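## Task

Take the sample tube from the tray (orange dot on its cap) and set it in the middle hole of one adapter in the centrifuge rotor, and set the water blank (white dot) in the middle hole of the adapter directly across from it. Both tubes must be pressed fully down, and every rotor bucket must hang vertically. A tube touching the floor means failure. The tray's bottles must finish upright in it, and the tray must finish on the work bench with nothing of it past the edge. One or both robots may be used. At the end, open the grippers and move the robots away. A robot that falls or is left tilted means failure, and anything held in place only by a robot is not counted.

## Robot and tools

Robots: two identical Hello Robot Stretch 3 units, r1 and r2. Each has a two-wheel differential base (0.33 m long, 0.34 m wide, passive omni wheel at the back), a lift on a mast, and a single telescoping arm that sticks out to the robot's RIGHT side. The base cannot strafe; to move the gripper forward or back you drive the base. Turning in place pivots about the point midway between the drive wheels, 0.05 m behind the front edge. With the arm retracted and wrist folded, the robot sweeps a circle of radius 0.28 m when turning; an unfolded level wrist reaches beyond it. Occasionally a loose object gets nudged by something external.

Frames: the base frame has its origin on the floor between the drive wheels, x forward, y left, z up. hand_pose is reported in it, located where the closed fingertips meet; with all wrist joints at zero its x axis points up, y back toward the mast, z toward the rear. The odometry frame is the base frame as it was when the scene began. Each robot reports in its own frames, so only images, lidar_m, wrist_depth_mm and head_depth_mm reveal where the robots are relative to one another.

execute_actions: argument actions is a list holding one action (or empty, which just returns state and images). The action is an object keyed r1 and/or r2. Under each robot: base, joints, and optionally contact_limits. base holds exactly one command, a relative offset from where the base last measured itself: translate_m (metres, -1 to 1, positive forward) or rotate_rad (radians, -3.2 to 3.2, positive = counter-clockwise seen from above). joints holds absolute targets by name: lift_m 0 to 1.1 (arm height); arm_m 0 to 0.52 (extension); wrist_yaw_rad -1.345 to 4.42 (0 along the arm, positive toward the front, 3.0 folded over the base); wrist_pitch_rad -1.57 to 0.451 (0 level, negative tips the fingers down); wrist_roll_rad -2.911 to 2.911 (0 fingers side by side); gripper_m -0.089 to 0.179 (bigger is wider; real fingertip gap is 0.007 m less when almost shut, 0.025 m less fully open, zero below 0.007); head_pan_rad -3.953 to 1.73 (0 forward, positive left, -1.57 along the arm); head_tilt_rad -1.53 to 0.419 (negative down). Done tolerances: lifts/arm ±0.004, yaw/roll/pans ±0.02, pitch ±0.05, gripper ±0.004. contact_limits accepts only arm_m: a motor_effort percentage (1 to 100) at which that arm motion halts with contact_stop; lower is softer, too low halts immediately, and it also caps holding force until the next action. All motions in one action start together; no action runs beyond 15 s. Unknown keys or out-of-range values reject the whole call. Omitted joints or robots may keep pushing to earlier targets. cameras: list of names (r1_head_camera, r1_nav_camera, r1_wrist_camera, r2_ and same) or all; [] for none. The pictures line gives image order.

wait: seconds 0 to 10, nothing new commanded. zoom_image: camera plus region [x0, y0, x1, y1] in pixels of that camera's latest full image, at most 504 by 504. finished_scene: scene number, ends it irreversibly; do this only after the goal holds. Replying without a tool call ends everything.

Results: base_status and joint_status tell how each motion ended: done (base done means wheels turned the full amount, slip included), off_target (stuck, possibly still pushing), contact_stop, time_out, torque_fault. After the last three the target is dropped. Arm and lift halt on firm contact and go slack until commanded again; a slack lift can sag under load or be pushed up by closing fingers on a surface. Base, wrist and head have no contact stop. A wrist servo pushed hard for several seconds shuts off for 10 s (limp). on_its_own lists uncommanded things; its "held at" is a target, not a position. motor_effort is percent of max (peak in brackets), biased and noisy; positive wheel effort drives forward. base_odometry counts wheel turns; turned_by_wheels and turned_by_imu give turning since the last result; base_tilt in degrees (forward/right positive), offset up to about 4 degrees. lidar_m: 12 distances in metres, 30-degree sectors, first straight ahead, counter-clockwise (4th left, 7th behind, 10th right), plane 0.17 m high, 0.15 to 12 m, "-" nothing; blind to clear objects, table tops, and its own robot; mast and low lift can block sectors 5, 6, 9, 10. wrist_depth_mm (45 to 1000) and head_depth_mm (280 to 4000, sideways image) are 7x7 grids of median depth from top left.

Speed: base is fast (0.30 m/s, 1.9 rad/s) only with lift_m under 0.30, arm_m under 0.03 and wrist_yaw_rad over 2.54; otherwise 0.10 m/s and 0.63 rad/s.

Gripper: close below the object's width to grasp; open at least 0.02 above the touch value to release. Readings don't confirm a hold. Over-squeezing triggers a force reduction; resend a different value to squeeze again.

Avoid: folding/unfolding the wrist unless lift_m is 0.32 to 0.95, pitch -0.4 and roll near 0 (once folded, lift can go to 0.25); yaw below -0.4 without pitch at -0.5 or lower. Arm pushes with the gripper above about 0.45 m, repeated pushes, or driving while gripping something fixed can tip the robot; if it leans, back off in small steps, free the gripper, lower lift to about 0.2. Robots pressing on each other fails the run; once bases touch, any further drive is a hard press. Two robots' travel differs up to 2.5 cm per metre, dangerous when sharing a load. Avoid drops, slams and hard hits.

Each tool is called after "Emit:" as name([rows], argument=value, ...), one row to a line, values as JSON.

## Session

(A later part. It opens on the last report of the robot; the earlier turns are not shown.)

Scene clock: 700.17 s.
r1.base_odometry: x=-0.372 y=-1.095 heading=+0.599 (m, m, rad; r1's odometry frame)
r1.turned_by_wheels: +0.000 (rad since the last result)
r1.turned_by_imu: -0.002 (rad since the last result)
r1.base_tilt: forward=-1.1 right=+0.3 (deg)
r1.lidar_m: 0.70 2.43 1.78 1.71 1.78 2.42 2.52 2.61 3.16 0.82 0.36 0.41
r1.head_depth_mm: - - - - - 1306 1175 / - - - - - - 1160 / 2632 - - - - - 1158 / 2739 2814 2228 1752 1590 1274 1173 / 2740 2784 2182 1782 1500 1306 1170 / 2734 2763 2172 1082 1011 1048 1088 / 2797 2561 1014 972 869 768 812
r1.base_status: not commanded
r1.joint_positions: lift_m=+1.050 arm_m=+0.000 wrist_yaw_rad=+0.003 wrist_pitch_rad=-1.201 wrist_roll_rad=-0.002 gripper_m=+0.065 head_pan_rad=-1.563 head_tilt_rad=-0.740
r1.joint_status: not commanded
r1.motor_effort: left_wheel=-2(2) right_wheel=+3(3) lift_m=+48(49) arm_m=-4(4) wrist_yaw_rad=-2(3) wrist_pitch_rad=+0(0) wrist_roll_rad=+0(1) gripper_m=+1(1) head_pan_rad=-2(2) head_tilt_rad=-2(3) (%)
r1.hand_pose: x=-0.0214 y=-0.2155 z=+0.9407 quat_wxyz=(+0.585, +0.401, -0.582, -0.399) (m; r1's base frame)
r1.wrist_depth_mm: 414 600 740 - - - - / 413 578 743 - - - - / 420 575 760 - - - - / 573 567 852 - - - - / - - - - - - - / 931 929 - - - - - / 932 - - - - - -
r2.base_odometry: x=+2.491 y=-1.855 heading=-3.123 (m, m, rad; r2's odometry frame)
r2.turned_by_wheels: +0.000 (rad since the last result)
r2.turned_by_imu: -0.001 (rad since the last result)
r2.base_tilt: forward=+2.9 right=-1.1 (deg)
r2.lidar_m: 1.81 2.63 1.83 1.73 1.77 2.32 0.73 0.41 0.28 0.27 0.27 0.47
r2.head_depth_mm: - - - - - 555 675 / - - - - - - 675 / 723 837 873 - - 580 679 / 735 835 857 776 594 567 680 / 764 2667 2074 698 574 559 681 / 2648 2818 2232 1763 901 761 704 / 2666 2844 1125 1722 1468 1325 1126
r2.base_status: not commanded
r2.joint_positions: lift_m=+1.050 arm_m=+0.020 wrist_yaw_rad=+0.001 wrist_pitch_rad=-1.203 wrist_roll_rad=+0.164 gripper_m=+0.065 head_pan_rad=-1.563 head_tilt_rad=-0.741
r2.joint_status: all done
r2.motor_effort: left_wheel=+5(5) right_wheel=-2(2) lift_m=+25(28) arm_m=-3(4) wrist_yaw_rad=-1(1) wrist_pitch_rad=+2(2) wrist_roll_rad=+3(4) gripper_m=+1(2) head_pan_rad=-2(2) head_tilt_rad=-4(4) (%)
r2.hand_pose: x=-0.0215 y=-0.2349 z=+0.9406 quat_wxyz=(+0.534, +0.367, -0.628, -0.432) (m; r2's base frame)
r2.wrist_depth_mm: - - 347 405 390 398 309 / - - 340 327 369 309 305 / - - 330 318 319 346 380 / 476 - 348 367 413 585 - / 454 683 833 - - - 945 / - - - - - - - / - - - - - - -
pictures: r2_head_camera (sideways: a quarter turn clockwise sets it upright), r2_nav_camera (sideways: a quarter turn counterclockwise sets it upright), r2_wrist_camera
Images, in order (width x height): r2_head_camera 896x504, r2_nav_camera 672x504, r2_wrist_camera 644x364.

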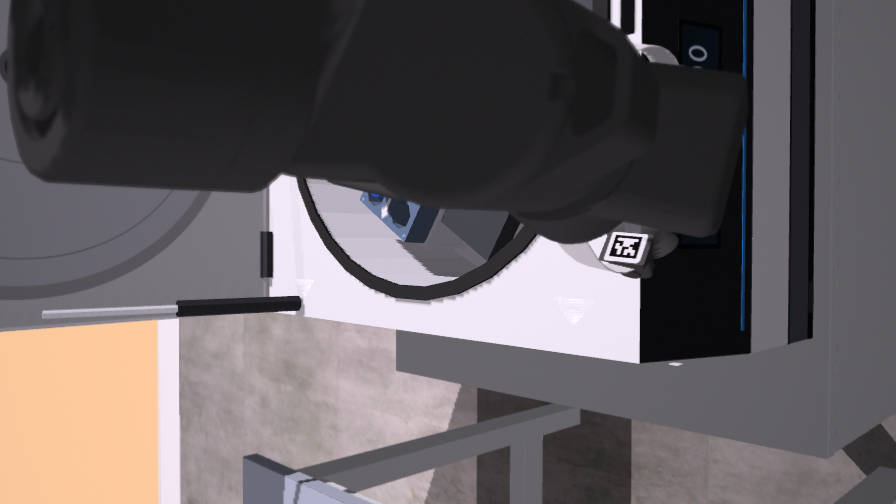

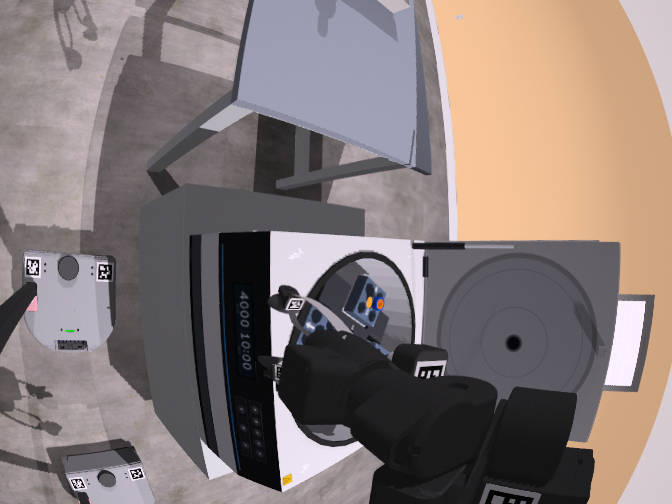

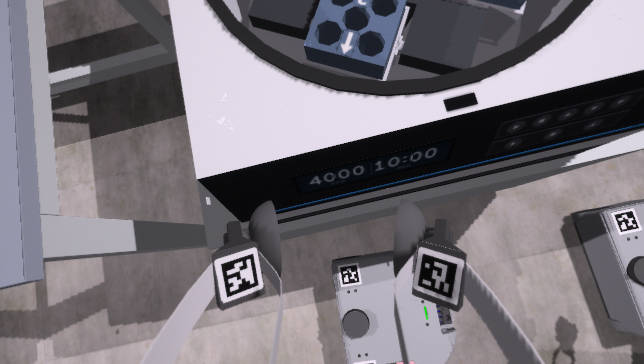

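Emit:
execute_actions(actions=[], cameras=["r1_nav_camera", "r2_nav_camera"])

Scene clock: 702.83 s.
r1.base_odometry: x=-0.372 y=-1.095 heading=+0.599 (m, m, rad; r1's odometry frame)
r1.turned_by_wheels: +0.000 (rad since the last result)
r1.turned_by_imu: -0.001 (rad since the last result)
r1.base_tilt: forward=-1.0 right=+0.1 (deg)
r1.lidar_m: 0.70 2.43 1.77 1.71 1.78 2.43 2.52 2.61 3.14 0.82 0.36 0.41
r1.head_depth_mm: - - - - - 1306 1184 / - - - - - - 1158 / 2635 - - - - - 1151 / 2747 2806 2225 1750 1600 1273 1176 / 2748 2775 2180 1785 1491 1308 1168 / 2756 2723 2170 1081 1014 1045 1087 / 2746 2542 1014 974 867 773 813
r1.base_status: not commanded
r1.joint_positions: lift_m=+1.050 arm_m=+0.000 wrist_yaw_rad=+0.003 wrist_pitch_rad=-1.201 wrist_roll_rad=-0.002 gripper_m=+0.065 head_pan_rad=-1.563 head_tilt_rad=-0.740
r1.joint_status: not commanded
r1.motor_effort: left_wheel=-2(2) right_wheel=+3(3) lift_m=+48(49) arm_m=-4(4) wrist_yaw_rad=-3(3) wrist_pitch_rad=+0(0) wrist_roll_rad=+1(1) gripper_m=+1(1) head_pan_rad=-2(2) head_tilt_rad=-3(3) (%)
r1.hand_pose: x=-0.0214 y=-0.2155 z=+0.9407 quat_wxyz=(+0.585, +0.401, -0.582, -0.399) (m; r1's base frame)
r1.wrist_depth_mm: 413 594 749 - - - - / 418 594 758 - - - - / 421 576 743 - - - - / 576 570 860 - - - - / - - - - - - - / 928 941 - - - - - / 877 - - - - - -
r2.base_odometry: x=+2.491 y=-1.855 heading=-3.123 (m, m, rad; r2's odometry frame)
r2.turned_by_wheels: +0.000 (rad since the last result)
r2.turned_by_imu: +0.000 (rad since the last result)
r2.base_tilt: forward=+2.9 right=-1.1 (deg)
r2.lidar_m: 1.81 2.63 1.83 1.73 1.77 2.32 0.73 0.41 0.28 0.27 0.27 0.47
r2.head_depth_mm: - - - - - 555 673 / - - - - - - 677 / 720 837 870 - - 581 676 / 735 836 857 773 593 566 680 / 761 2639 2083 698 574 559 683 / 2665 2815 2219 1773 901 761 706 / 2687 2851 1127 1709 1463 1330 1124
r2.base_status: not commanded
r2.joint_positions: lift_m=+1.050 arm_m=+0.020 wrist_yaw_rad=+0.001 wrist_pitch_rad=-1.203 wrist_roll_rad=+0.164 gripper_m=+0.065 head_pan_rad=-1.563 head_tilt_rad=-0.741
r2.joint_status: all done
r2.motor_effort: left_wheel=+5(5) right_wheel=-2(2) lift_m=+25(28) arm_m=-4(4) wrist_yaw_rad=+0(1) wrist_pitch_rad=+2(2) wrist_roll_rad=+3(4) gripper_m=+0(2) head_pan_rad=-3(2) head_tilt_rad=-3(4) (%)
r2.hand_pose: x=-0.0215 y=-0.2349 z=+0.9406 quat_wxyz=(+0.534, +0.367, -0.628, -0.432) (m; r2's base frame)
r2.wrist_depth_mm: - - 351 406 395 398 308 / - - 337 328 368 308 306 / - - 330 320 317 346 382 / 476 - 348 369 413 589 - / 453 679 834 - - - 924 / - - - - - - 997 / - - - - - - 992
pictures: r1_nav_camera (sideways: a quarter turn counterclockwise sets it upright), r2_nav_camera (sideways: a quarter turn counterclockwise sets it upright)
Images, in order (width x height): r1_nav_camera 672x504, r2_nav_camera 672x504.

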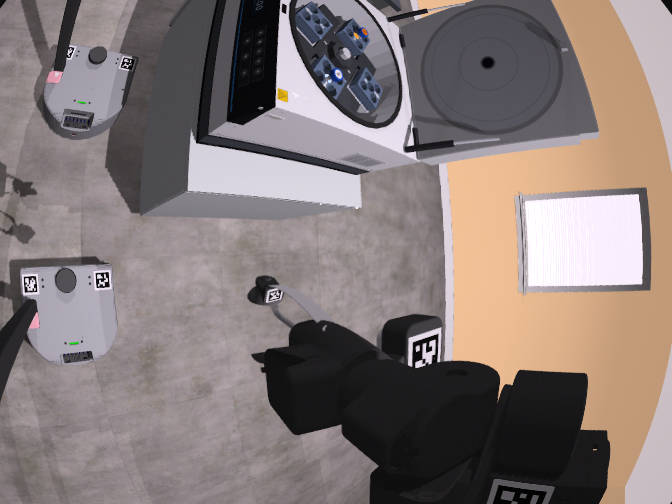

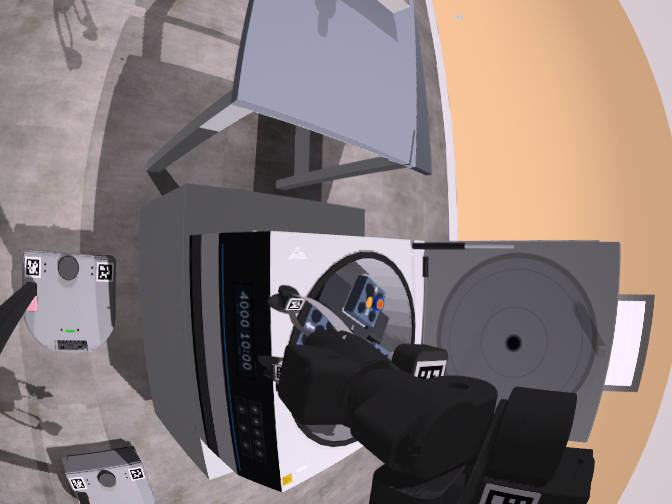

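Emit:
zoom_image(camera="r1_nav_camera", region=[270, 0, 430, 140])

Region (270, 0, 430, 140) of r1_nav_camera's 672x504 image, scaled by 3.150, with more detail than that image has; it fills the top 441 rows of this view, and the rest is white.

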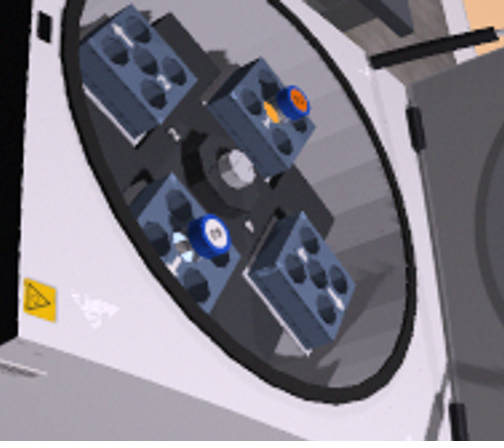

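Emit:
finished_scene(scene=2)

The scene is finished: the task was done.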